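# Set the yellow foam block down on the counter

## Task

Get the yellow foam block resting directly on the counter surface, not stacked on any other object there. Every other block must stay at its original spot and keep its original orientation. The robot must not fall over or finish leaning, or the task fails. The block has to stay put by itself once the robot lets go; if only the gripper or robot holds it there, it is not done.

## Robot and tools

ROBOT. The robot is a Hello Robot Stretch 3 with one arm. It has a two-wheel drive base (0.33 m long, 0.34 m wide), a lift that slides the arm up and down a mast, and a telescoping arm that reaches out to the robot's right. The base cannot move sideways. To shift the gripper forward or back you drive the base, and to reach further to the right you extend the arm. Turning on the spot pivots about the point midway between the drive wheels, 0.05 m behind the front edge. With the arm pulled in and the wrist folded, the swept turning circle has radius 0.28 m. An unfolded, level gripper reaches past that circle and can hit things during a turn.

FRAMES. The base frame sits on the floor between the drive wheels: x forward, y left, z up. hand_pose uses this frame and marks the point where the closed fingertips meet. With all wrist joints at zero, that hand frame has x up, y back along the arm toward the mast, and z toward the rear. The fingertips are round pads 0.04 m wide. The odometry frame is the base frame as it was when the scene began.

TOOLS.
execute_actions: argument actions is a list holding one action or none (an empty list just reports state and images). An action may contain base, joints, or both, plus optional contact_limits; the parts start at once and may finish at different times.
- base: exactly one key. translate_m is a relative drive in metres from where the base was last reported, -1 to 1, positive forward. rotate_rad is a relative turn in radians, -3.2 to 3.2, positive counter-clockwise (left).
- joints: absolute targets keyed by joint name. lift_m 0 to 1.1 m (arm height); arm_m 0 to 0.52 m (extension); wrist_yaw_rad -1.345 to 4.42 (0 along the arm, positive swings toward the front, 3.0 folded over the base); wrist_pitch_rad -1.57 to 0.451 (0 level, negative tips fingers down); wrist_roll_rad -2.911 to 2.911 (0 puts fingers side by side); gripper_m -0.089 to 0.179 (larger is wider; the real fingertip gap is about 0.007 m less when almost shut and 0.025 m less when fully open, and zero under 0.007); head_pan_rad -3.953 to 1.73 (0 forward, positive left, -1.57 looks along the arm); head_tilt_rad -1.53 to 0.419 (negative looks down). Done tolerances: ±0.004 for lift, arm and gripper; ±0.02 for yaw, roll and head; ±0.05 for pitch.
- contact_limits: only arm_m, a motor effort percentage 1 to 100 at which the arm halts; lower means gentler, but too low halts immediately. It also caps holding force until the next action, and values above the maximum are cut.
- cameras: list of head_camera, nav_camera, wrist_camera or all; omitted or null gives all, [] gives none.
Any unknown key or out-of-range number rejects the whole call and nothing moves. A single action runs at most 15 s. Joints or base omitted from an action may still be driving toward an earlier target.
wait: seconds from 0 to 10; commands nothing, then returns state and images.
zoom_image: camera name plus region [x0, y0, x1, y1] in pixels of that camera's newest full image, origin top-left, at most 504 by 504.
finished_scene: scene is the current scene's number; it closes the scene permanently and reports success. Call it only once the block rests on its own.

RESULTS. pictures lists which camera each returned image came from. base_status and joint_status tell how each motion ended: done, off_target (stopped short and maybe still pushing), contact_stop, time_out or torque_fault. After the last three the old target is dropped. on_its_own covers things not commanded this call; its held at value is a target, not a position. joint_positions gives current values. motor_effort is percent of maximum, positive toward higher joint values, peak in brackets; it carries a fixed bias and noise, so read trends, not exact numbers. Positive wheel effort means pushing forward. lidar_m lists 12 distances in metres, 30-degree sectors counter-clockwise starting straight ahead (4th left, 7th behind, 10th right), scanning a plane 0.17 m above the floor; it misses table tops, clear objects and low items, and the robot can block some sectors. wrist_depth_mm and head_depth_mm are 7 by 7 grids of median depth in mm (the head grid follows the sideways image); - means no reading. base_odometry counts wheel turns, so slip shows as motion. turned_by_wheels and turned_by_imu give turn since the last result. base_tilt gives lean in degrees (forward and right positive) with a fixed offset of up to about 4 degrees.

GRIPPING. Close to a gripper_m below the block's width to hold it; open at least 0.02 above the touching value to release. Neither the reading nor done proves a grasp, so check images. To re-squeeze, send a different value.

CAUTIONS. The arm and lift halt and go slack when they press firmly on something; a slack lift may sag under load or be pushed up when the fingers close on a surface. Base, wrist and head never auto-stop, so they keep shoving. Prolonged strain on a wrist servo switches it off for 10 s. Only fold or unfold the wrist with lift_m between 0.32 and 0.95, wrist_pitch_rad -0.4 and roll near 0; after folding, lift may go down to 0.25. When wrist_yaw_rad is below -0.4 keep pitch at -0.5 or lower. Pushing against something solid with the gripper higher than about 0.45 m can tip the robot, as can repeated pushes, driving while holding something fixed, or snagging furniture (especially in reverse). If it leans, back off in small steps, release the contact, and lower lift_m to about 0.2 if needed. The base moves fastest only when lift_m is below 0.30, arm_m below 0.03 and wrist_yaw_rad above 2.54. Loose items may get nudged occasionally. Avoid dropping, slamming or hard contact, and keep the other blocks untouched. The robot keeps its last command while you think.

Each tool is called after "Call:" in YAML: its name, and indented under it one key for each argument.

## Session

Call:
execute_actions:
  actions: []

Scene clock: 0.00 s.
base_odometry: x=+0.000 y=+0.000 heading=+0.000 (m, m, rad; odometry frame)
turned_by_wheels: +0.000 (rad since the last result)
turned_by_imu: +0.000 (rad since the last result)
base_tilt: forward=-0.7 right=+0.8 (deg)
lidar_m: 1.53 2.41 2.15 1.45 1.52 1.08 1.50 1.32 1.35 1.60 2.93 1.41
head_depth_mm: 1899 2853 3629 3606 3415 1400 1412 / 1900 2856 3817 3869 2180 1560 1567 / 1881 2830 3462 3452 2226 1738 1751 / 1892 2792 3135 3135 2251 1957 1973 / 1881 2792 2877 2847 2411 2279 2212 / 1870 2599 2679 2622 2598 2577 2320 / 1858 2450 2466 2453 2452 2415 2344
base_status: not commanded
joint_positions: lift_m=+0.545 arm_m=+0.002 wrist_yaw_rad=+2.932 wrist_pitch_rad=-0.340 wrist_roll_rad=+0.007 gripper_m=+0.037 head_pan_rad=-0.020 head_tilt_rad=+0.006
joint_status: not commanded
motor_effort: left_wheel=+1 right_wheel=+0 lift_m=+23 arm_m=+1 wrist_yaw_rad=+1 wrist_pitch_rad=+4 wrist_roll_rad=+0 gripper_m=+0 head_pan_rad=+2 head_tilt_rad=+2 (%)
hand_pose: x=+0.0274 y=+0.0815 z=+0.5755 quat_wxyz=(+0.192, +0.708, +0.046, +0.678) (m; base frame)
wrist_depth_mm: - - - - - - - / - - - - - - - / - - - - - - - / - - - - - - - / - - - - - - - / 886 - - 956 978 963 - / 760 - 771 795 793 816 826
pictures: head_camera (sideways: a quarter turn clockwise sets it upright), nav_camera (sideways: a quarter turn counterclockwise sets it upright), wrist_camera
Images, in order (width x height): head_camera 896x504, nav_camera 672x504, wrist_camera 644x364.

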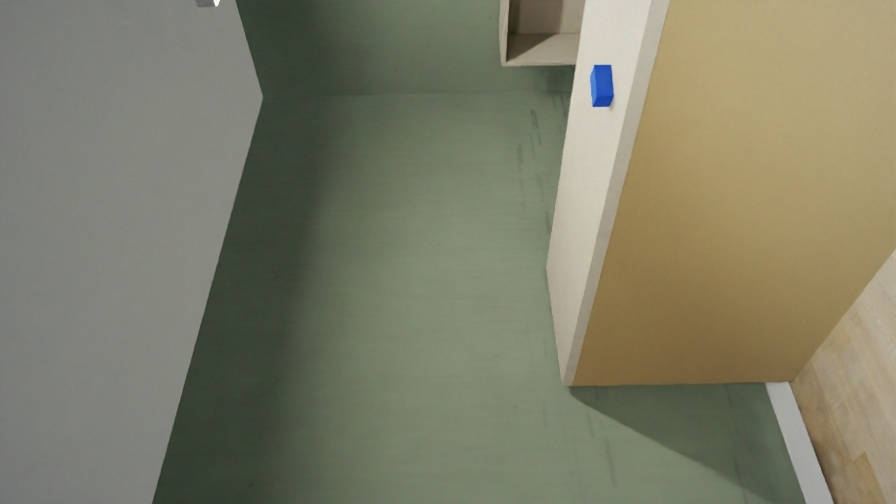

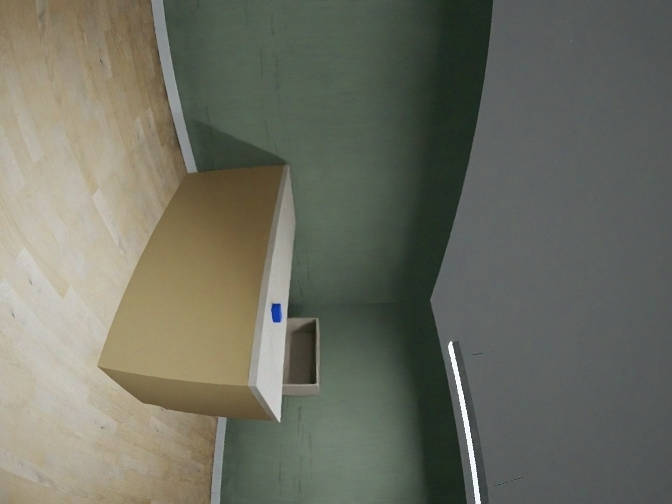

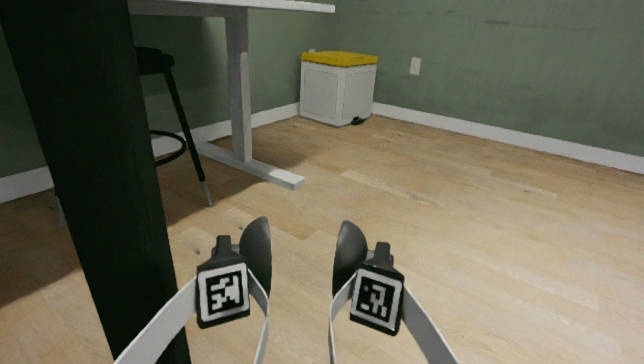

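Call:
execute_actions:
  actions:
    - {"base": {"rotate_rad": -0.75}, "joints": {"lift_m": 0.28, "head_pan_rad": 0.0, "head_tilt_rad": -0.6}}
  cameras: ["head_camera", "nav_camera"]

Scene clock: 5.20 s.
base_odometry: x=+0.000 y=+0.000 heading=-0.750 (m, m, rad; odometry frame)
turned_by_wheels: -0.750 (rad since the last result)
turned_by_imu: -0.753 (rad since the last result)
base_tilt: forward=-0.7 right=+0.7 (deg)
lidar_m: 1.70 1.41 1.99 2.41 1.45 0.94 1.08 1.63 1.35 1.32 1.43 2.09
head_depth_mm: 2668 2979 3142 2323 1774 1454 1225 / 2779 2998 3194 2301 1797 1465 1234 / 2762 3059 3226 2324 1791 1471 1240 / 2771 3073 3288 2360 1818 1486 1245 / 2798 3170 3326 2290 1823 1483 1248 / 2850 3008 1668 1702 1770 1489 1255 / 2879 1771 1391 1582 1748 1505 1262
base_status: done
joint_positions: lift_m=+0.281 arm_m=+0.002 wrist_yaw_rad=+2.932 wrist_pitch_rad=-0.340 wrist_roll_rad=+0.007 gripper_m=+0.037 head_pan_rad=-0.007 head_tilt_rad=-0.592
joint_status: all done
motor_effort: left_wheel=+3(9) right_wheel=-2(8) lift_m=+11(20) arm_m=+1(1) wrist_yaw_rad=+0(0) wrist_pitch_rad=+4(4) wrist_roll_rad=+0(0) gripper_m=-1(0) head_pan_rad=+5(6) head_tilt_rad=-4(38) (%)
hand_pose: x=+0.0274 y=+0.0815 z=+0.3111 quat_wxyz=(+0.192, +0.708, +0.046, +0.678) (m; base frame)
wrist_depth_mm: - - - - - - - / - - - - - - - / - - - - - - - / 833 879 921 921 954 - - / 676 - 734 705 716 754 783 / 539 - - 574 602 605 615 / 459 - 496 485 502 506 508
pictures: head_camera (sideways: a quarter turn clockwise sets it upright), nav_camera (sideways: a quarter turn counterclockwise sets it upright)
Images, in order (width x height): head_camera 896x504, nav_camera 672x504.

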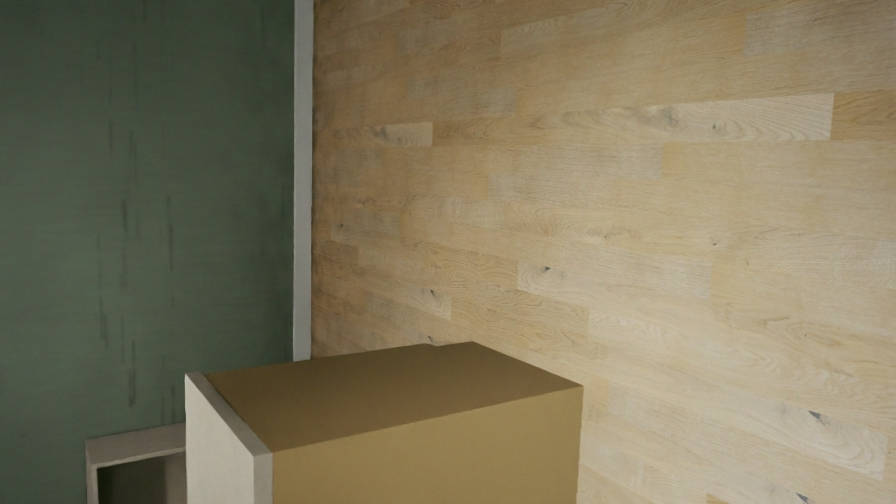

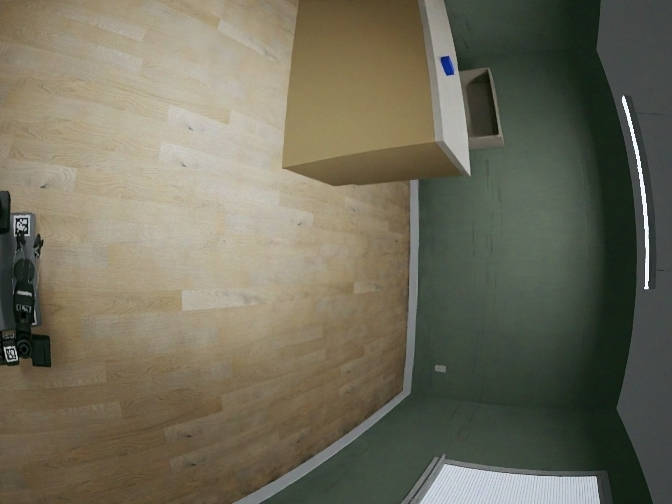

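Call:
execute_actions:
  actions:
    - {"base": {"translate_m": 1.0}}
  cameras: ["nav_camera"]

Scene clock: 10.63 s.
base_odometry: x=+0.732 y=-0.682 heading=-0.750 (m, m, rad; odometry frame)
turned_by_wheels: +0.000 (rad since the last result)
turned_by_imu: +0.011 (rad since the last result)
base_tilt: forward=-0.7 right=+0.8 (deg)
lidar_m: 2.24 0.64 0.57 1.76 2.49 2.25 1.88 1.83 1.45 1.43 1.53 2.26
head_depth_mm: 1844 2046 2274 2280 1790 1449 1229 / 1866 2064 2304 2313 1787 1466 1229 / 1900 2118 2336 2322 1807 1470 1237 / 1918 2122 2365 2331 1825 1485 1239 / 1942 2169 2406 2361 1823 1489 1246 / 1979 2199 2494 2389 1845 1452 1257 / 1991 2225 2395 2213 1082 1100 1112
base_status: done
joint_positions: lift_m=+0.281 arm_m=+0.002 wrist_yaw_rad=+2.932 wrist_pitch_rad=-0.340 wrist_roll_rad=+0.007 gripper_m=+0.037 head_pan_rad=-0.007 head_tilt_rad=-0.593
joint_status: not commanded
motor_effort: left_wheel=+2(13) right_wheel=-1(6) lift_m=+11(11) arm_m=+1(1) wrist_yaw_rad=+0(0) wrist_pitch_rad=+4(4) wrist_roll_rad=+0(0) gripper_m=-1(1) head_pan_rad=+4(5) head_tilt_rad=-4(4) (%)
hand_pose: x=+0.0274 y=+0.0815 z=+0.3111 quat_wxyz=(+0.192, +0.708, +0.046, +0.678) (m; base frame)
wrist_depth_mm: - - - - 676 523 546 / - - - - 712 552 570 / - - - - 686 617 616 / 839 866 928 949 701 662 677 / 661 - 741 737 688 700 752 / 534 - - 573 589 598 608 / 453 - 490 481 484 505 503
pictures: nav_camera (sideways: a quarter turn counterclockwise sets it upright)
Images, in order (width x height): nav_camera 672x504.

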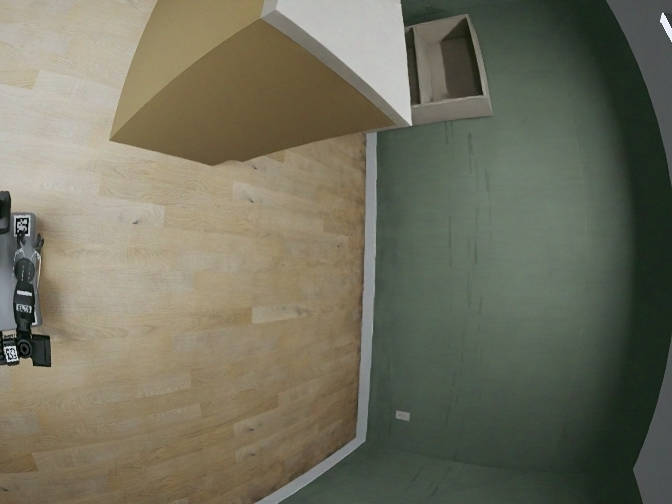

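Call:
execute_actions:
  actions:
    - {"base": {"translate_m": 1.0}, "joints": {"head_pan_rad": 1.35, "head_tilt_rad": -0.75}}
  cameras: ["head_camera", "nav_camera"]

Scene clock: 16.03 s.
base_odometry: x=+1.464 y=-1.363 heading=-0.750 (m, m, rad; odometry frame)
turned_by_wheels: +0.000 (rad since the last result)
turned_by_imu: +0.011 (rad since the last result)
base_tilt: forward=-0.7 right=+0.8 (deg)
lidar_m: 1.25 1.34 1.93 0.41 0.42 0.63 2.95 1.98 1.55 1.53 1.62 1.27
head_depth_mm: 2000 2254 2393 1879 1553 1323 1147 / 1979 2241 2428 1898 1564 1331 1160 / 1964 2240 2403 1902 1572 1333 1161 / 1961 2189 2411 1907 1571 1356 1166 / 1896 2123 2270 1821 1508 1291 1131 / 1668 1069 791 650 649 721 906 / 1707 1022 734 572 544 680 -
base_status: done
joint_positions: lift_m=+0.281 arm_m=+0.002 wrist_yaw_rad=+2.932 wrist_pitch_rad=-0.340 wrist_roll_rad=+0.007 gripper_m=+0.037 head_pan_rad=+1.343 head_tilt_rad=-0.741
joint_status: all done
motor_effort: left_wheel=+1(11) right_wheel=+1(8) lift_m=+12(11) arm_m=+1(1) wrist_yaw_rad=+1(1) wrist_pitch_rad=+4(4) wrist_roll_rad=+0(0) gripper_m=-1(0) head_pan_rad=+6(54) head_tilt_rad=-5(23) (%)
hand_pose: x=+0.0274 y=+0.0815 z=+0.3111 quat_wxyz=(+0.192, +0.708, +0.046, +0.678) (m; base frame)
wrist_depth_mm: - 380 880 - - - - / - 407 897 - - - - / - 432 - - - - - / 434 463 871 966 978 - - / 479 - 725 737 751 748 793 / 510 - - 575 600 597 620 / 463 - 489 484 479 506 505
pictures: head_camera (sideways: a quarter turn clockwise sets it upright), nav_camera (sideways: a quarter turn counterclockwise sets it upright)
Images, in order (width x height): head_camera 896x504, nav_camera 672x504.

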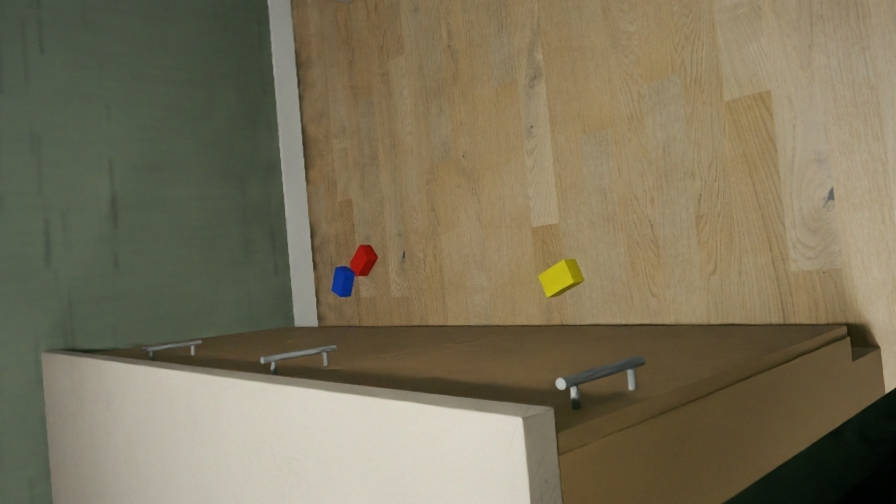

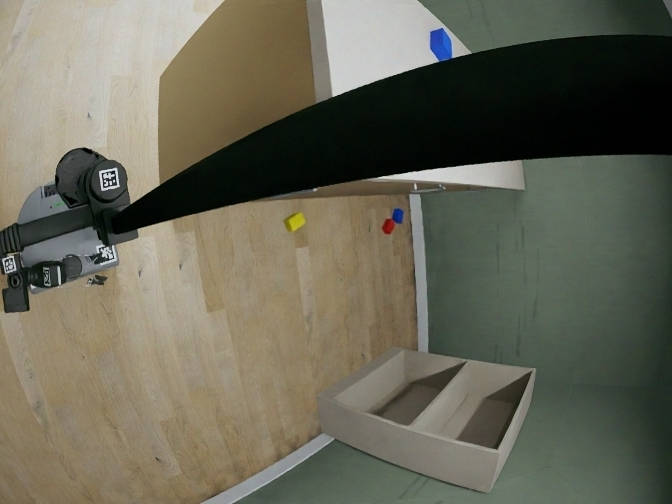

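Call:
zoom_image:
  camera: "head_camera"
  region: [500, 220, 640, 340]

Region (500, 220, 640, 340) of head_camera's 896x504 image, scaled by 3.600, with more detail than that image has; it fills the top 432 rows of this view, and the rest is white.

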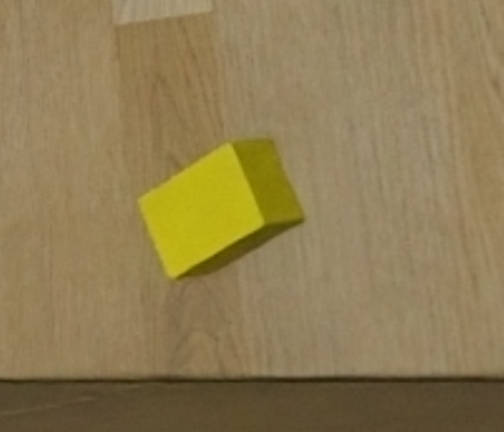

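Call:
execute_actions:
  actions:
    - {"base": {"rotate_rad": -2.40}, "joints": {"head_pan_rad": -2.45, "head_tilt_rad": -0.95}}
  cameras: ["head_camera", "nav_camera"]

Scene clock: 28.77 s.
base_odometry: x=+1.464 y=-1.363 heading=+3.133 (m, m, rad; odometry frame)
turned_by_wheels: -2.400 (rad since the last result)
turned_by_imu: -2.405 (rad since the last result)
base_tilt: forward=-0.7 right=+0.7 (deg)
lidar_m: 1.70 1.53 1.53 1.39 1.25 1.25 1.42 2.22 0.41 0.48 2.86 2.69
head_depth_mm: 2079 2175 1809 1564 1377 1217 - / 2067 2188 1844 1579 1377 1223 - / 2086 2213 1846 1585 1383 1228 - / 1996 2123 1827 1566 1387 1240 - / 849 691 773 756 870 1195 1151 / 827 654 542 606 826 1194 1120 / 838 661 546 610 830 1208 1130
base_status: done
joint_positions: lift_m=+0.281 arm_m=+0.002 wrist_yaw_rad=+2.932 wrist_pitch_rad=-0.340 wrist_roll_rad=+0.007 gripper_m=+0.037 head_pan_rad=-2.443 head_tilt_rad=-0.939
joint_status: all done
motor_effort: left_wheel=+3(13) right_wheel=-2(10) lift_m=+12(12) arm_m=+1(1) wrist_yaw_rad=+0(0) wrist_pitch_rad=+4(4) wrist_roll_rad=+0(0) gripper_m=-1(0) head_pan_rad=-3(56) head_tilt_rad=-7(24) (%)
hand_pose: x=+0.0274 y=+0.0815 z=+0.3111 quat_wxyz=(+0.192, +0.708, +0.046, +0.678) (m; base frame)
wrist_depth_mm: - - - - - - - / - - - - - - - / - - - - - - - / 805 914 897 925 985 - - / 662 - 750 707 745 761 778 / 547 - - 571 594 609 622 / 454 - 498 483 490 502 506
pictures: head_camera (sideways: a quarter turn clockwise sets it upright), nav_camera (sideways: a quarter turn counterclockwise sets it upright)
Images, in order (width x height): head_camera 896x504, nav_camera 672x504.

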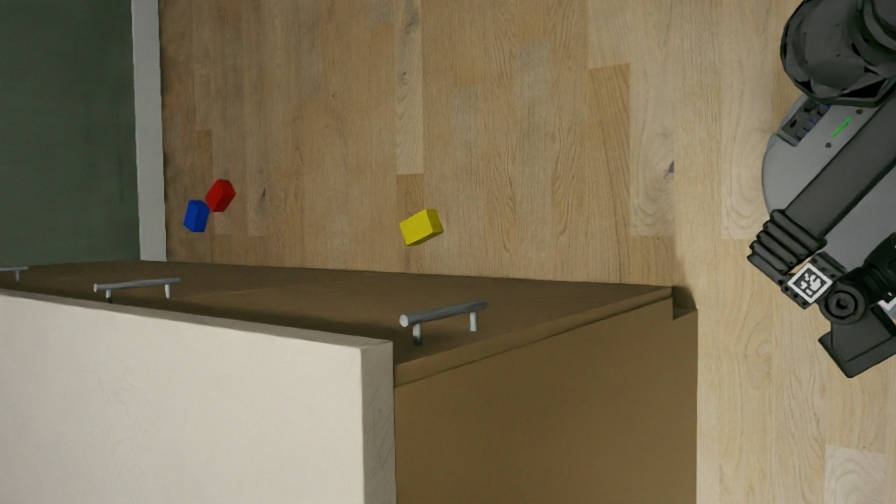

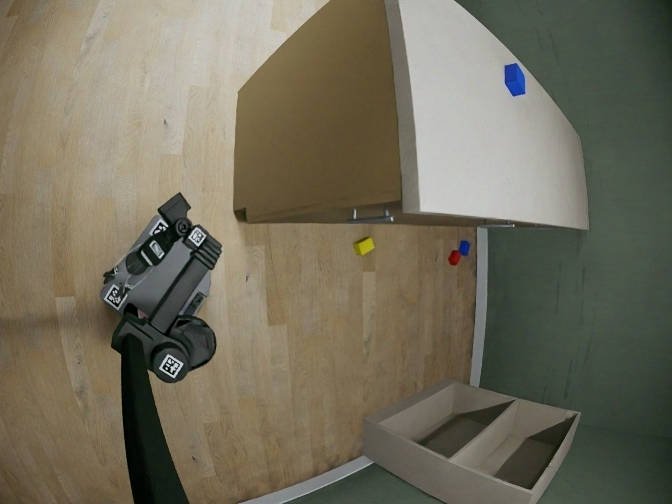

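Call:
execute_actions:
  actions:
    - {"base": {"translate_m": -0.71}, "joints": {"head_pan_rad": -1.62, "head_tilt_rad": -1.0, "wrist_pitch_rad": -0.4}}
  cameras: ["head_camera", "nav_camera"]

Scene clock: 33.97 s.
base_odometry: x=+2.173 y=-1.369 heading=+3.133 (m, m, rad; odometry frame)
turned_by_wheels: +0.000 (rad since the last result)
turned_by_imu: -0.006 (rad since the last result)
base_tilt: forward=-0.7 right=+0.7 (deg)
lidar_m: 2.30 2.06 1.42 0.88 0.79 0.79 0.71 1.39 1.05 0.65 0.58 0.59
head_depth_mm: 988 1254 1654 1501 1334 1196 1103 / 875 1073 1384 1525 1347 1224 - / 781 943 1166 1510 1352 1234 - / 739 826 1008 1275 1373 1238 1103 / 728 750 890 1093 1350 1225 1111 / 736 657 793 952 1184 1232 1121 / 745 627 717 845 1028 1237 1124
base_status: done
joint_positions: lift_m=+0.281 arm_m=+0.002 wrist_yaw_rad=+2.932 wrist_pitch_rad=-0.414 wrist_roll_rad=+0.007 gripper_m=+0.037 head_pan_rad=-1.627 head_tilt_rad=-0.988
joint_status: all done
motor_effort: left_wheel=+2(5) right_wheel=-2(11) lift_m=+12(12) arm_m=+1(0) wrist_yaw_rad=+0(0) wrist_pitch_rad=+4(3) wrist_roll_rad=+0(0) gripper_m=+0(1) head_pan_rad=+4(58) head_tilt_rad=-7(14) (%)
hand_pose: x=+0.0256 y=+0.0731 z=+0.2942 quat_wxyz=(+0.218, +0.706, +0.071, +0.671) (m; base frame)
wrist_depth_mm: - 764 952 - - - - / - 826 - - - - - / 652 903 980 - - - - / 672 - 781 805 825 840 907 / 584 - 652 634 651 683 685 / 493 - - 532 537 540 564 / 441 - - 454 451 466 469
pictures: head_camera (sideways: a quarter turn clockwise sets it upright), nav_camera (sideways: a quarter turn counterclockwise sets it upright)
Images, in order (width x height): head_camera 896x504, nav_camera 672x504.

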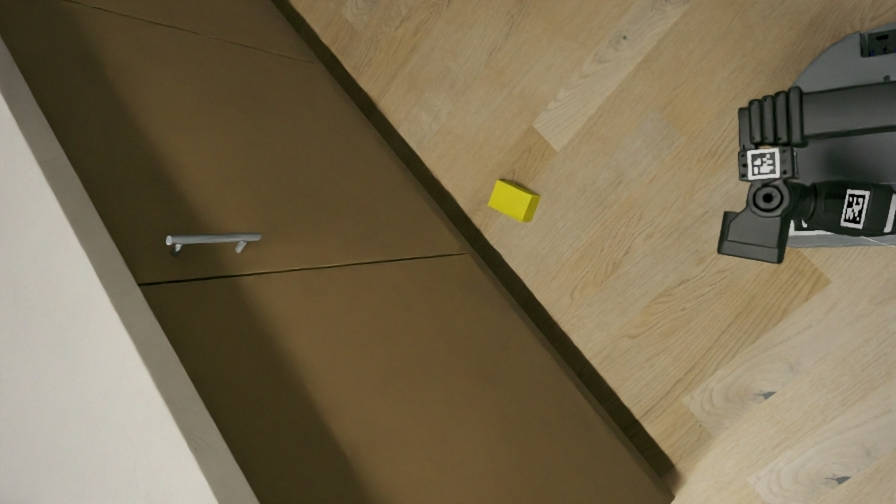

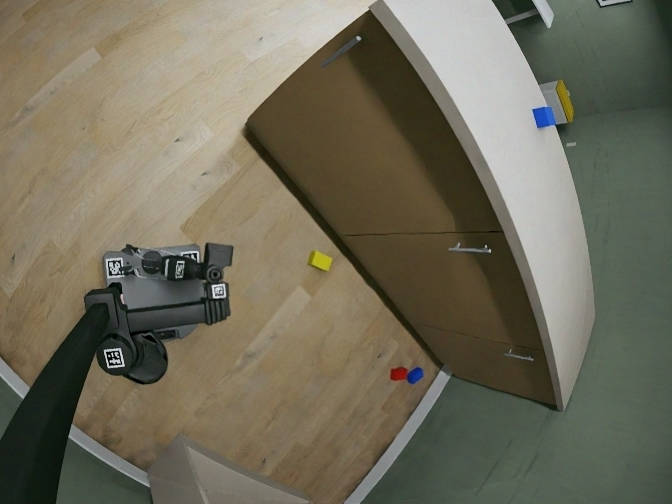

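Call:
zoom_image:
  camera: "head_camera"
  region: [440, 140, 600, 270]

Region (440, 140, 600, 270) of head_camera's 896x504 image, scaled by 3.150, with more detail than that image has; it fills the top 410 rows of this view, and the rest is white.

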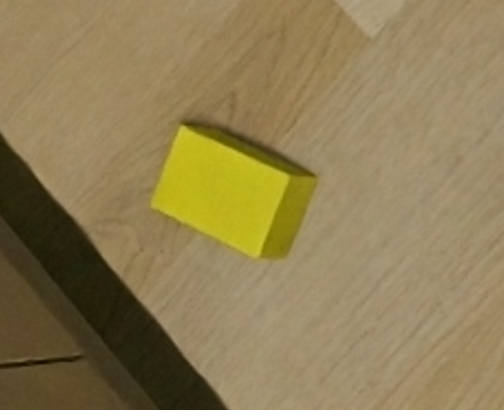

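Call:
execute_actions:
  actions:
    - {"base": {"translate_m": 0.015}, "joints": {"lift_m": 0.36, "wrist_yaw_rad": -0.25, "arm_m": 0.14}}
  cameras: ["head_camera", "wrist_camera"]

Scene clock: 39.10 s.
base_odometry: x=+2.158 y=-1.369 heading=+3.133 (m, m, rad; odometry frame)
turned_by_wheels: +0.000 (rad since the last result)
turned_by_imu: +0.001 (rad since the last result)
base_tilt: forward=-0.7 right=+0.7 (deg)
lidar_m: 2.28 2.04 1.44 0.89 0.80 0.80 0.73 1.39 1.03 0.64 0.57 0.58
head_depth_mm: 976 1227 1658 1501 1341 1204 1099 / 862 1053 1364 1528 1366 1207 - / 761 921 1143 1482 1381 1197 - / 728 807 995 1253 1368 1218 1106 / 728 737 876 1074 1354 1230 1109 / 736 654 781 932 1161 1235 1114 / 746 625 707 830 1006 1228 1119
base_status: done
joint_positions: lift_m=+0.359 arm_m=+0.140 wrist_yaw_rad=-0.248 wrist_pitch_rad=-0.414 wrist_roll_rad=+0.007 gripper_m=+0.037 head_pan_rad=-1.626 head_tilt_rad=-0.988
joint_status: all done
motor_effort: left_wheel=+2(13) right_wheel=-2(8) lift_m=+33(35) arm_m=+3(6) wrist_yaw_rad=-2(2) wrist_pitch_rad=+4(4) wrist_roll_rad=+0(0) gripper_m=-1(0) head_pan_rad=+5(4) head_tilt_rad=-7(7) (%)
hand_pose: x=-0.0767 y=-0.5027 z=+0.3730 quat_wxyz=(+0.666, +0.058, -0.707, -0.230) (m; base frame)
wrist_depth_mm: 250 297 375 508 798 - - / 261 312 400 552 941 - - / 271 325 426 617 - - - / 285 347 462 823 - - - / 299 366 467 792 795 817 829 / 313 385 - 616 656 657 679 / 330 455 503 527 539 556 571
pictures: head_camera (sideways: a quarter turn clockwise sets it upright), wrist_camera
Images, in order (width x height): head_camera 896x504, wrist_camera 644x364.

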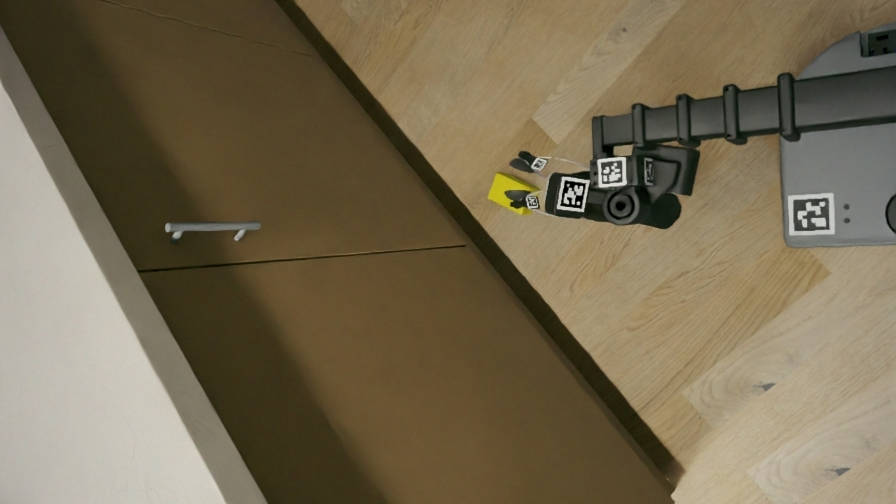

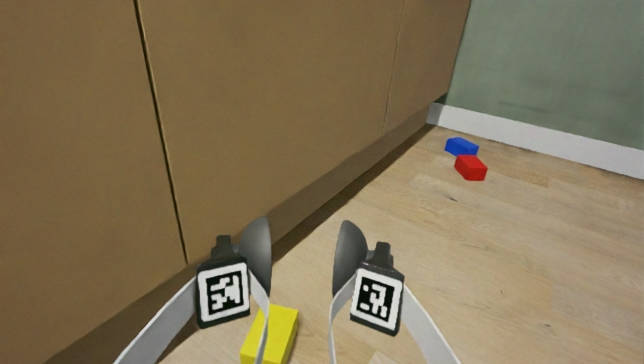

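Call:
execute_actions:
  actions:
    - {"joints": {"wrist_yaw_rad": -0.47, "wrist_pitch_rad": -1.0, "gripper_m": 0.115, "arm_m": 0.44, "lift_m": 0.19}, "contact_limits": {"arm_m": 14}}
  cameras: ["head_camera", "wrist_camera"]

Scene clock: 42.93 s.
base_odometry: x=+2.158 y=-1.369 heading=+3.133 (m, m, rad; odometry frame)
turned_by_wheels: +0.000 (rad since the last result)
turned_by_imu: +0.001 (rad since the last result)
base_tilt: forward=-0.7 right=+0.7 (deg)
lidar_m: 2.29 2.05 1.44 0.89 0.80 0.80 0.73 1.40 1.03 0.64 0.57 0.58
head_depth_mm: 976 1228 1657 1511 1338 1198 1106 / 861 1053 1358 1527 1345 1215 - / 761 921 1148 1496 1337 1220 - / 728 808 993 1247 1359 1225 1112 / 729 737 875 1069 1348 1227 1110 / 737 654 782 935 1166 1233 1115 / 745 625 707 828 1011 1227 1122
base_status: not commanded
joint_positions: lift_m=+0.191 arm_m=+0.440 wrist_yaw_rad=-0.469 wrist_pitch_rad=-1.005 wrist_roll_rad=+0.007 gripper_m=+0.115 head_pan_rad=-1.626 head_tilt_rad=-0.988
joint_status: all done
motor_effort: left_wheel=+3(3) right_wheel=-2(2) lift_m=+11(29) arm_m=+3(3) wrist_yaw_rad=-1(1) wrist_pitch_rad=+1(4) wrist_roll_rad=+1(0) gripper_m=-1(79) head_pan_rad=+4(5) head_tilt_rad=-7(7) (%)
contact_limits: arm_m 14 (drawing in: default 16, maximum 27; extending or still: default 25, maximum 40)
hand_pose: x=-0.0745 y=-0.6890 z=+0.1001 quat_wxyz=(+0.521, +0.186, -0.683, -0.476) (m; base frame)
wrist_depth_mm: 119 148 316 370 381 393 399 / 126 234 326 341 350 355 366 / 199 257 306 314 318 325 330 / 212 269 286 288 292 301 300 / 223 260 263 223 275 278 283 / 234 - 242 211 255 264 261 / 229 229 231 231 239 242 248
pictures: head_camera (sideways: a quarter turn clockwise sets it upright), wrist_camera
Images, in order (width x height): head_camera 896x504, wrist_camera 644x364.

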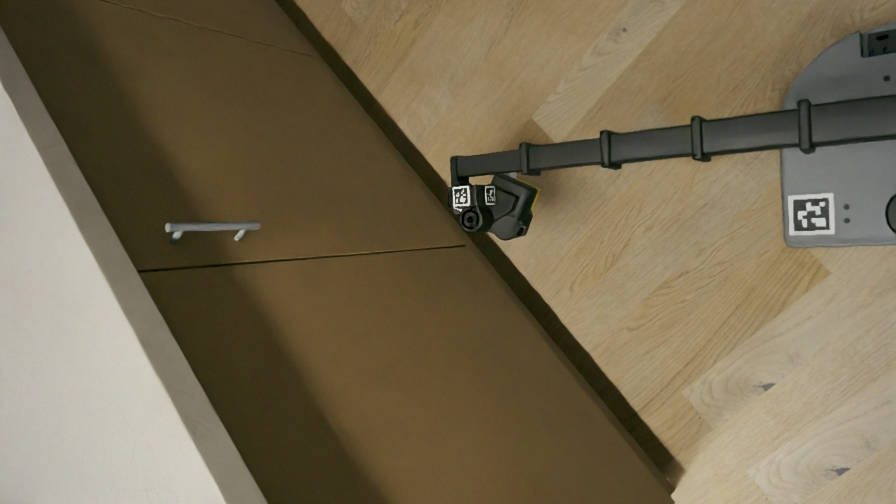

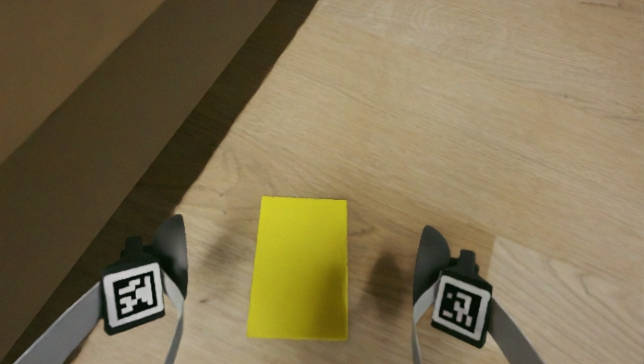

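Call:
execute_actions:
  actions:
    - {"joints": {"lift_m": 0.113, "arm_m": 0.443}}
  cameras: ["wrist_camera"]

Scene clock: 44.87 s.
base_odometry: x=+2.158 y=-1.369 heading=+3.133 (m, m, rad; odometry frame)
turned_by_wheels: +0.000 (rad since the last result)
turned_by_imu: +0.000 (rad since the last result)
base_tilt: forward=-0.7 right=+0.7 (deg)
lidar_m: 2.29 2.05 1.44 0.89 0.80 0.80 0.72 1.40 1.03 0.64 0.57 0.57
head_depth_mm: 979 1227 1664 1512 1349 1201 1100 / 860 1054 1351 1510 1352 1204 - / 762 923 1150 1502 1345 1215 - / 726 806 993 1256 1361 1220 1110 / 726 737 873 1071 1352 1231 1108 / 737 653 779 934 1169 1231 1123 / 744 624 706 829 1008 1226 1120
base_status: not commanded
joint_positions: lift_m=+0.114 arm_m=+0.443 wrist_yaw_rad=-0.469 wrist_pitch_rad=-1.005 wrist_roll_rad=+0.007 gripper_m=+0.115 head_pan_rad=-1.626 head_tilt_rad=-0.988
joint_status: all done
motor_effort: left_wheel=+2(3) right_wheel=-2(2) lift_m=+11(11) arm_m=+3(6) wrist_yaw_rad=+0(0) wrist_pitch_rad=+1(1) wrist_roll_rad=+0(0) gripper_m=+1(1) head_pan_rad=+6(5) head_tilt_rad=-7(7) (%)
hand_pose: x=-0.0745 y=-0.6920 z=+0.0231 quat_wxyz=(+0.521, +0.186, -0.683, -0.476) (m; base frame)
wrist_depth_mm: 172 215 254 260 265 274 282 / 183 224 235 240 245 250 254 / 195 212 216 218 225 228 234 / 196 197 195 154 207 211 214 / 180 185 183 144 194 195 199 / 170 - 136 134 179 185 185 / - 160 162 128 167 170 174
pictures: wrist_camera
Images, in order (width x height): wrist_camera 644x364.

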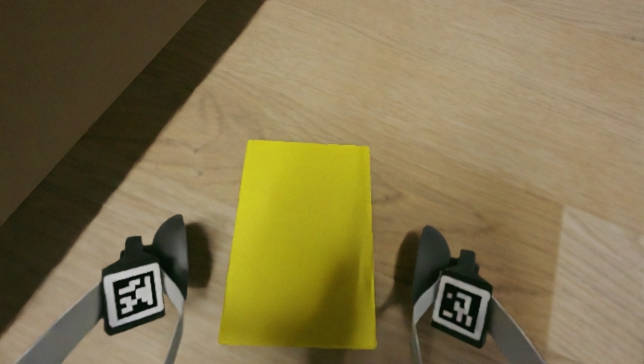

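The block is centred between the fingers, so I'll close the gripper.

Call:
execute_actions:
  actions:
    - {"joints": {"gripper_m": 0.012}}
  cameras: ["wrist_camera"]

Scene clock: 46.57 s.
base_odometry: x=+2.158 y=-1.369 heading=+3.133 (m, m, rad; odometry frame)
turned_by_wheels: +0.000 (rad since the last result)
turned_by_imu: +0.000 (rad since the last result)
base_tilt: forward=-0.6 right=+0.8 (deg)
lidar_m: 2.29 2.05 1.44 0.89 0.80 0.80 0.73 1.40 1.03 0.64 0.57 0.58
head_depth_mm: 976 1234 1653 1510 1338 1204 1102 / 860 1054 1354 1523 1343 1212 - / 762 920 1153 1497 1349 1220 - / 727 806 995 1245 1363 1220 1113 / 728 738 875 1077 1346 1224 1111 / 737 654 784 937 1163 1228 1122 / 744 623 707 829 1005 1221 1120
base_status: not commanded
joint_positions: lift_m=+0.114 arm_m=+0.443 wrist_yaw_rad=-0.469 wrist_pitch_rad=-1.006 wrist_roll_rad=+0.007 gripper_m=+0.013 head_pan_rad=-1.626 head_tilt_rad=-0.988
joint_status: all done
motor_effort: left_wheel=+4(3) right_wheel=-2(2) lift_m=+11(11) arm_m=+3(3) wrist_yaw_rad=+0(1) wrist_pitch_rad=+1(1) wrist_roll_rad=+0(0) gripper_m=-17(91) head_pan_rad=+5(4) head_tilt_rad=-7(7) (%)
hand_pose: x=-0.0744 y=-0.6918 z=+0.0230 quat_wxyz=(+0.521, +0.186, -0.683, -0.476) (m; base frame)
wrist_depth_mm: 173 214 256 262 267 272 277 / 183 224 233 239 245 250 253 / 195 211 216 219 224 226 233 / 193 195 194 151 206 212 214 / 181 183 141 140 194 196 198 / 170 172 130 131 180 182 186 / 160 161 159 125 166 171 173
pictures: wrist_camera
Images, in order (width x height): wrist_camera 644x364.

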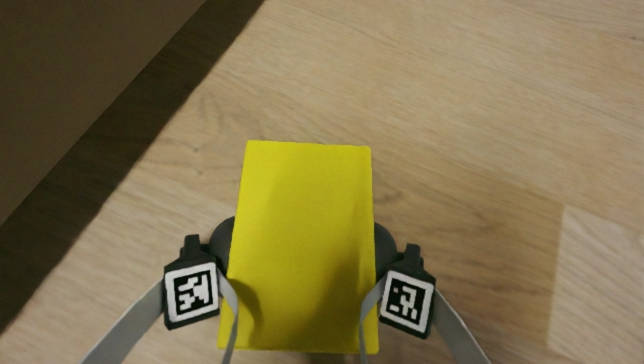

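Call:
execute_actions:
  actions:
    - {"joints": {"lift_m": 0.38, "arm_m": 0.17}}
  cameras: ["head_camera", "wrist_camera"]

Scene clock: 51.83 s.
base_odometry: x=+2.158 y=-1.369 heading=+3.133 (m, m, rad; odometry frame)
turned_by_wheels: +0.000 (rad since the last result)
turned_by_imu: +0.001 (rad since the last result)
base_tilt: forward=-0.7 right=+0.8 (deg)
lidar_m: 2.29 2.04 1.44 0.89 0.80 0.80 0.73 1.40 1.03 0.64 0.57 0.58
head_depth_mm: 975 1226 1656 1515 1339 1200 1103 / 861 1054 1358 1524 1368 1207 - / 762 916 1147 1480 1405 1203 - / 727 806 992 1256 1365 1223 1106 / 728 737 875 1073 1345 1226 1107 / 737 654 782 934 1166 1235 1116 / 745 624 706 829 1008 1224 1122
base_status: not commanded
joint_positions: lift_m=+0.379 arm_m=+0.170 wrist_yaw_rad=-0.469 wrist_pitch_rad=-1.007 wrist_roll_rad=+0.007 gripper_m=+0.013 head_pan_rad=-1.626 head_tilt_rad=-0.988
joint_status: all done
motor_effort: left_wheel=+3(3) right_wheel=-2(2) lift_m=+33(33) arm_m=-1(0) wrist_yaw_rad=-1(0) wrist_pitch_rad=+2(2) wrist_roll_rad=+0(0) gripper_m=-17(16) head_pan_rad=+4(6) head_tilt_rad=-7(7) (%)
hand_pose: x=-0.0743 y=-0.4191 z=+0.2887 quat_wxyz=(+0.521, +0.186, -0.683, -0.477) (m; base frame)
wrist_depth_mm: 311 394 612 666 674 664 682 / 335 501 578 582 589 606 627 / 409 509 530 536 546 550 570 / 435 479 475 152 510 521 525 / 445 449 141 140 475 482 484 / 413 417 130 132 439 440 457 / 390 394 398 125 409 418 435
pictures: head_camera (sideways: a quarter turn clockwise sets it upright), wrist_camera
Images, in order (width x height): head_camera 896x504, wrist_camera 644x364.

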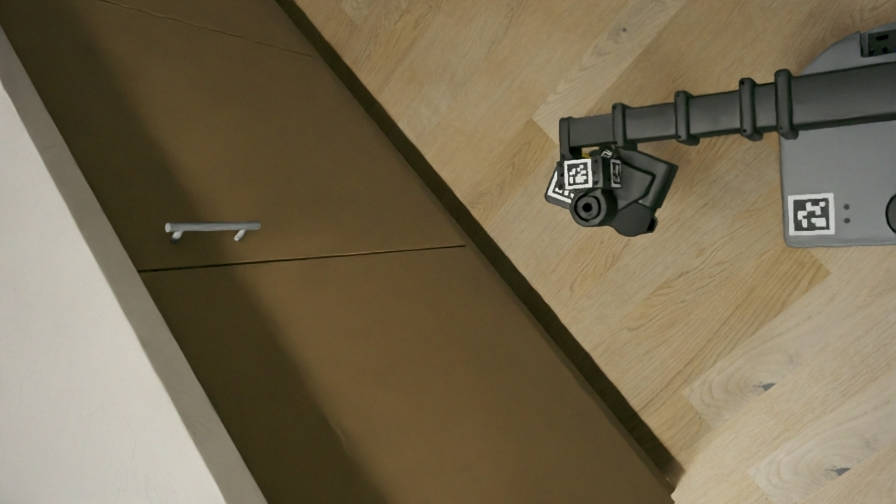

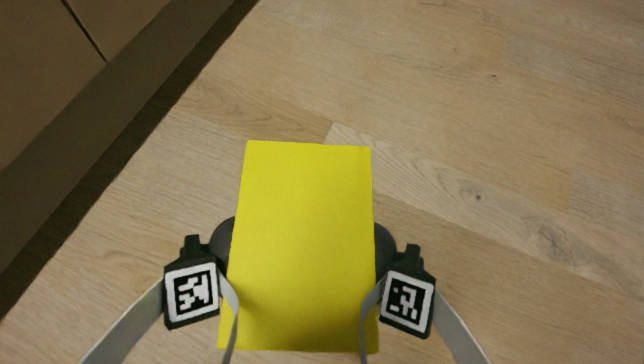

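Call:
execute_actions:
  actions:
    - {"base": {"rotate_rad": 0.6}, "joints": {"lift_m": 1.058, "head_tilt_rad": -0.6, "head_pan_rad": -1.5}}

Scene clock: 59.00 s.
base_odometry: x=+2.158 y=-1.369 heading=-2.550 (m, m, rad; odometry frame)
turned_by_wheels: +0.600 (rad since the last result)
turned_by_imu: +0.605 (rad since the last result)
base_tilt: forward=-0.7 right=+0.8 (deg)
lidar_m: 2.05 1.30 0.86 0.80 0.81 0.72 1.40 0.93 0.62 0.57 0.58 2.22
head_depth_mm: 3311 - - 657 743 879 1147 / 3409 - - - 742 881 1080 / 3408 3735 933 672 740 879 1077 / 3410 3721 943 674 741 874 1070 / 3422 3533 1015 683 740 946 1216 / 3401 3827 3293 2344 1821 1474 1246 / 3398 3745 3364 2377 1823 1486 1254
base_status: done
joint_positions: lift_m=+1.057 arm_m=+0.170 wrist_yaw_rad=-0.469 wrist_pitch_rad=-1.007 wrist_roll_rad=+0.007 gripper_m=+0.013 head_pan_rad=-1.507 head_tilt_rad=-0.606
joint_status: all done
motor_effort: left_wheel=+0(5) right_wheel=+2(7) lift_m=+32(34) arm_m=-1(1) wrist_yaw_rad=+0(0) wrist_pitch_rad=+2(2) wrist_roll_rad=+0(0) gripper_m=-16(16) head_pan_rad=+6(23) head_tilt_rad=+2(30) (%)
hand_pose: x=-0.0743 y=-0.4191 z=+0.9667 quat_wxyz=(+0.521, +0.186, -0.683, -0.477) (m; base frame)
wrist_depth_mm: 293 299 304 310 331 473 772 / 268 274 278 304 459 668 - / 249 255 282 417 641 - - / 239 306 356 151 - - - / 311 389 141 141 - - - / 384 487 131 131 - - - / 982 965 985 125 - - -
pictures: head_camera (sideways: a quarter turn clockwise sets it upright), nav_camera (sideways: a quarter turn counterclockwise sets it upright), wrist_camera
Images, in order (width x height): head_camera 896x504, nav_camera 672x504, wrist_camera 644x364.

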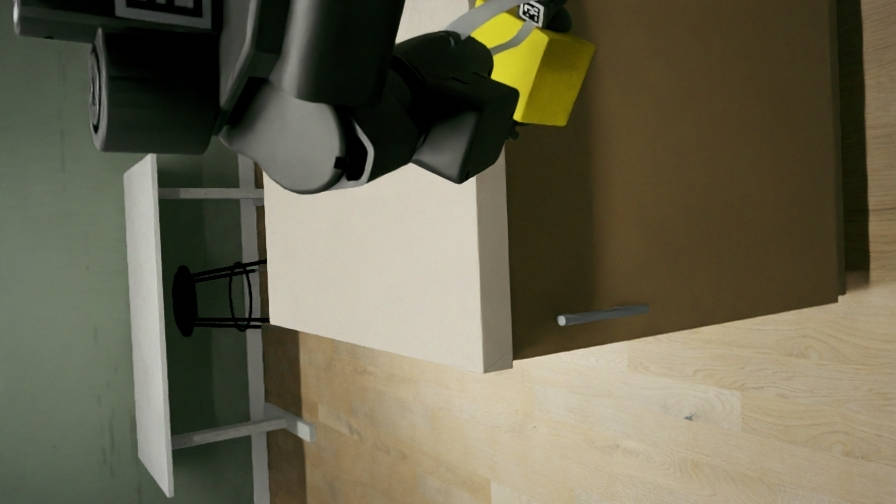

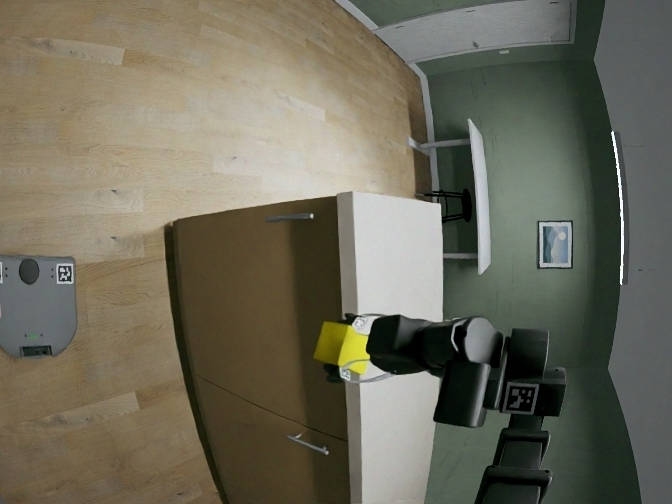

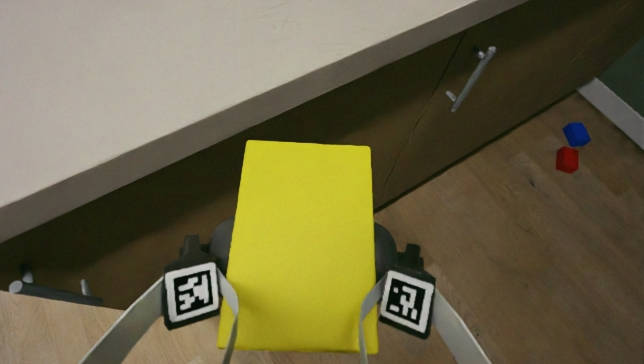

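Call:
execute_actions:
  actions:
    - {"joints": {"arm_m": 0.45, "wrist_yaw_rad": 0.1, "head_pan_rad": -1.65}, "contact_limits": {"arm_m": 14}}

Scene clock: 62.93 s.
base_odometry: x=+2.158 y=-1.369 heading=-2.550 (m, m, rad; odometry frame)
turned_by_wheels: +0.000 (rad since the last result)
turned_by_imu: +0.001 (rad since the last result)
base_tilt: forward=-0.7 right=+0.8 (deg)
lidar_m: 2.05 1.30 0.86 0.80 0.81 0.72 1.40 0.93 0.62 0.57 0.58 2.22
head_depth_mm: - 3597 912 714 797 952 1169 / 3520 3671 926 694 782 924 1169 / - 3952 934 696 762 902 1150 / 3368 - 712 676 744 879 1075 / 3421 3741 954 680 729 855 1042 / 3372 3612 969 688 708 1370 1238 / 3328 3667 3409 2294 1828 1484 1254
base_status: not commanded
joint_positions: lift_m=+1.057 arm_m=+0.450 wrist_yaw_rad=+0.099 wrist_pitch_rad=-1.007 wrist_roll_rad=+0.007 gripper_m=+0.013 head_pan_rad=-1.643 head_tilt_rad=-0.606
joint_status: all done
motor_effort: left_wheel=+0(0) right_wheel=+2(2) lift_m=+32(33) arm_m=+4(1) wrist_yaw_rad=+1(1) wrist_pitch_rad=+2(2) wrist_roll_rad=+0(0) gripper_m=-16(17) head_pan_rad=-4(24) head_tilt_rad=+3(3) (%)
contact_limits: arm_m 14 (drawing in: default 16, maximum 27; extending or still: default 25, maximum 40)
hand_pose: x=-0.0101 y=-0.7107 z=+0.9667 quat_wxyz=(+0.633, +0.370, -0.604, -0.312) (m; base frame)
wrist_depth_mm: - 295 300 309 313 323 317 / 272 271 276 285 286 296 297 / 247 251 256 259 264 267 273 / 228 233 231 151 245 249 253 / 214 217 142 141 227 231 236 / 201 204 130 132 214 216 220 / 189 190 190 125 197 204 207
pictures: head_camera (sideways: a quarter turn clockwise sets it upright), nav_camera (sideways: a quarter turn counterclockwise sets it upright), wrist_camera
Images, in order (width x height): head_camera 896x504, nav_camera 672x504, wrist_camera 644x364.

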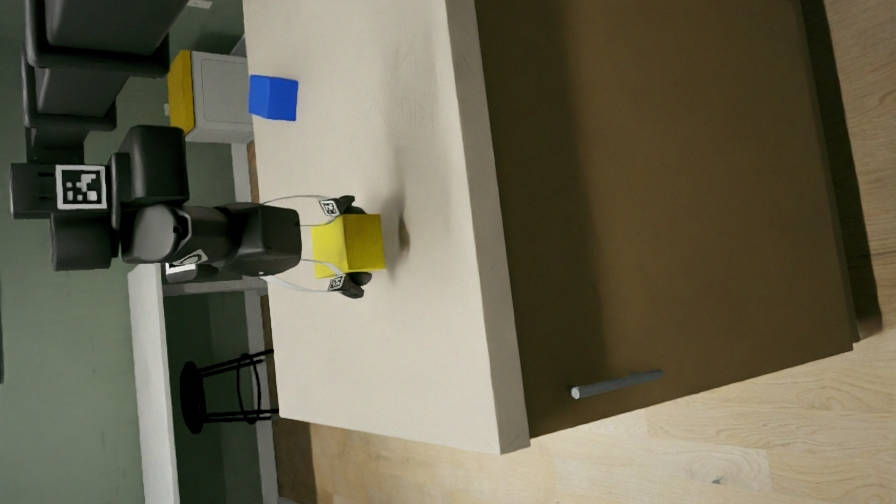

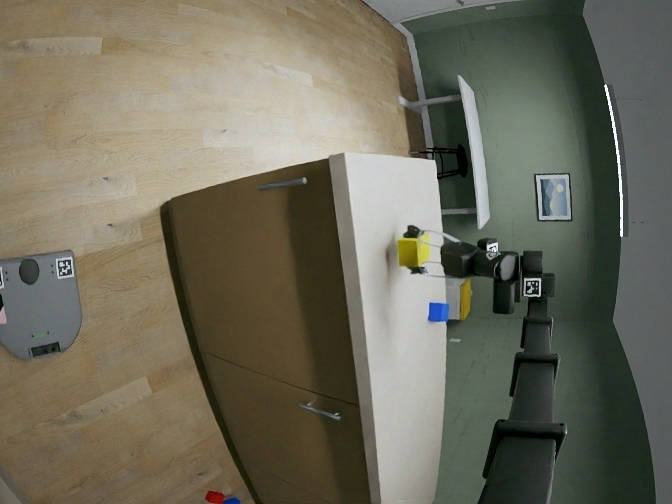

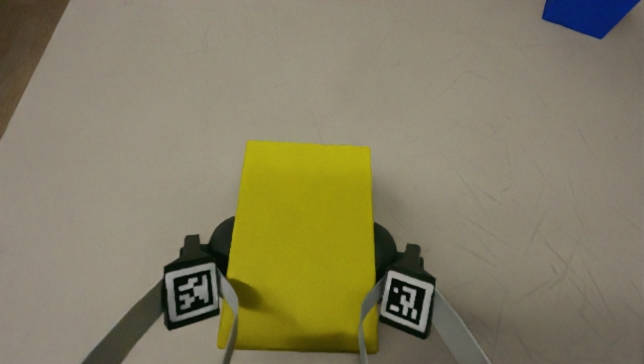

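Call:
execute_actions:
  actions:
    - {"joints": {"lift_m": 1.021}}
  cameras: ["head_camera", "wrist_camera"]

Scene clock: 65.67 s.
base_odometry: x=+2.158 y=-1.369 heading=-2.550 (m, m, rad; odometry frame)
turned_by_wheels: +0.000 (rad since the last result)
turned_by_imu: +0.001 (rad since the last result)
base_tilt: forward=-0.7 right=+0.8 (deg)
lidar_m: 2.05 1.30 0.86 0.80 0.81 0.72 1.40 0.93 0.62 0.57 0.58 2.22
head_depth_mm: 3402 - 869 714 797 953 1167 / 3548 3646 923 694 780 928 1170 / 3410 - 930 696 765 902 1157 / 3474 3579 802 675 747 878 1072 / 3417 3751 959 682 726 855 1039 / 3354 3615 973 686 707 1367 1248 / 3292 3621 3349 2259 1815 1496 1255
base_status: not commanded
joint_positions: lift_m=+1.022 arm_m=+0.450 wrist_yaw_rad=+0.099 wrist_pitch_rad=-1.007 wrist_roll_rad=+0.007 gripper_m=+0.013 head_pan_rad=-1.643 head_tilt_rad=-0.606
joint_status: all done
motor_effort: left_wheel=+0(1) right_wheel=+2(2) lift_m=+11(29) arm_m=+3(3) wrist_yaw_rad=+1(2) wrist_pitch_rad=+2(2) wrist_roll_rad=+0(0) gripper_m=-17(16) head_pan_rad=-4(5) head_tilt_rad=+3(3) (%)
hand_pose: x=-0.0101 y=-0.7107 z=+0.9308 quat_wxyz=(+0.633, +0.370, -0.604, -0.312) (m; base frame)
wrist_depth_mm: 246 248 252 257 265 267 279 / 222 226 230 235 241 246 250 / 206 209 214 217 219 224 231 / 191 194 192 151 204 208 211 / 179 180 141 141 192 192 196 / 168 170 130 131 178 179 182 / 158 158 158 125 164 169 171
pictures: head_camera (sideways: a quarter turn clockwise sets it upright), wrist_camera
Images, in order (width x height): head_camera 896x504, wrist_camera 644x364.

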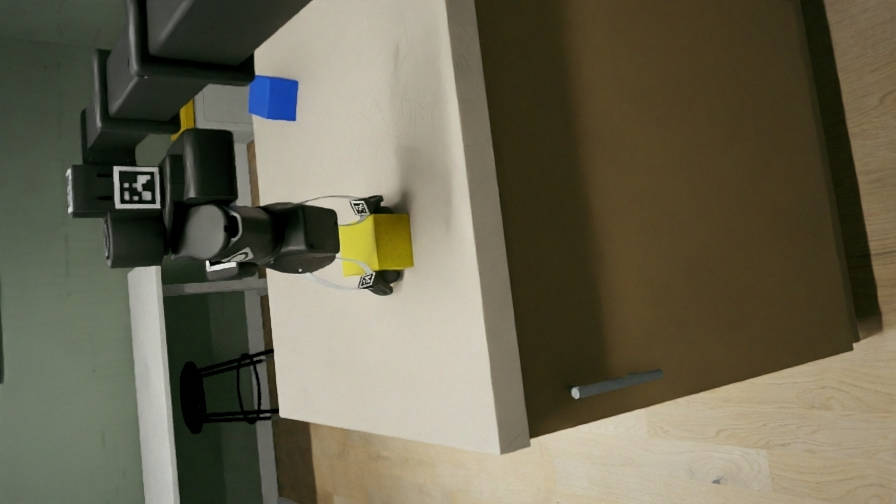

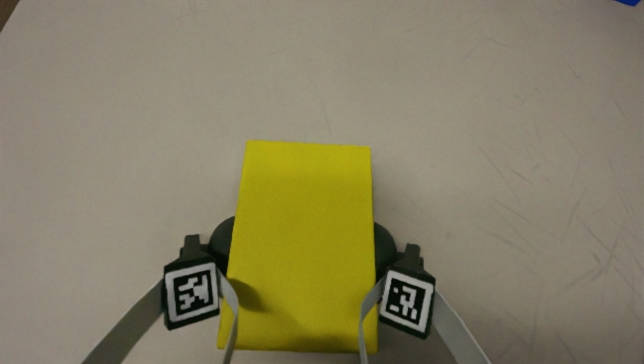

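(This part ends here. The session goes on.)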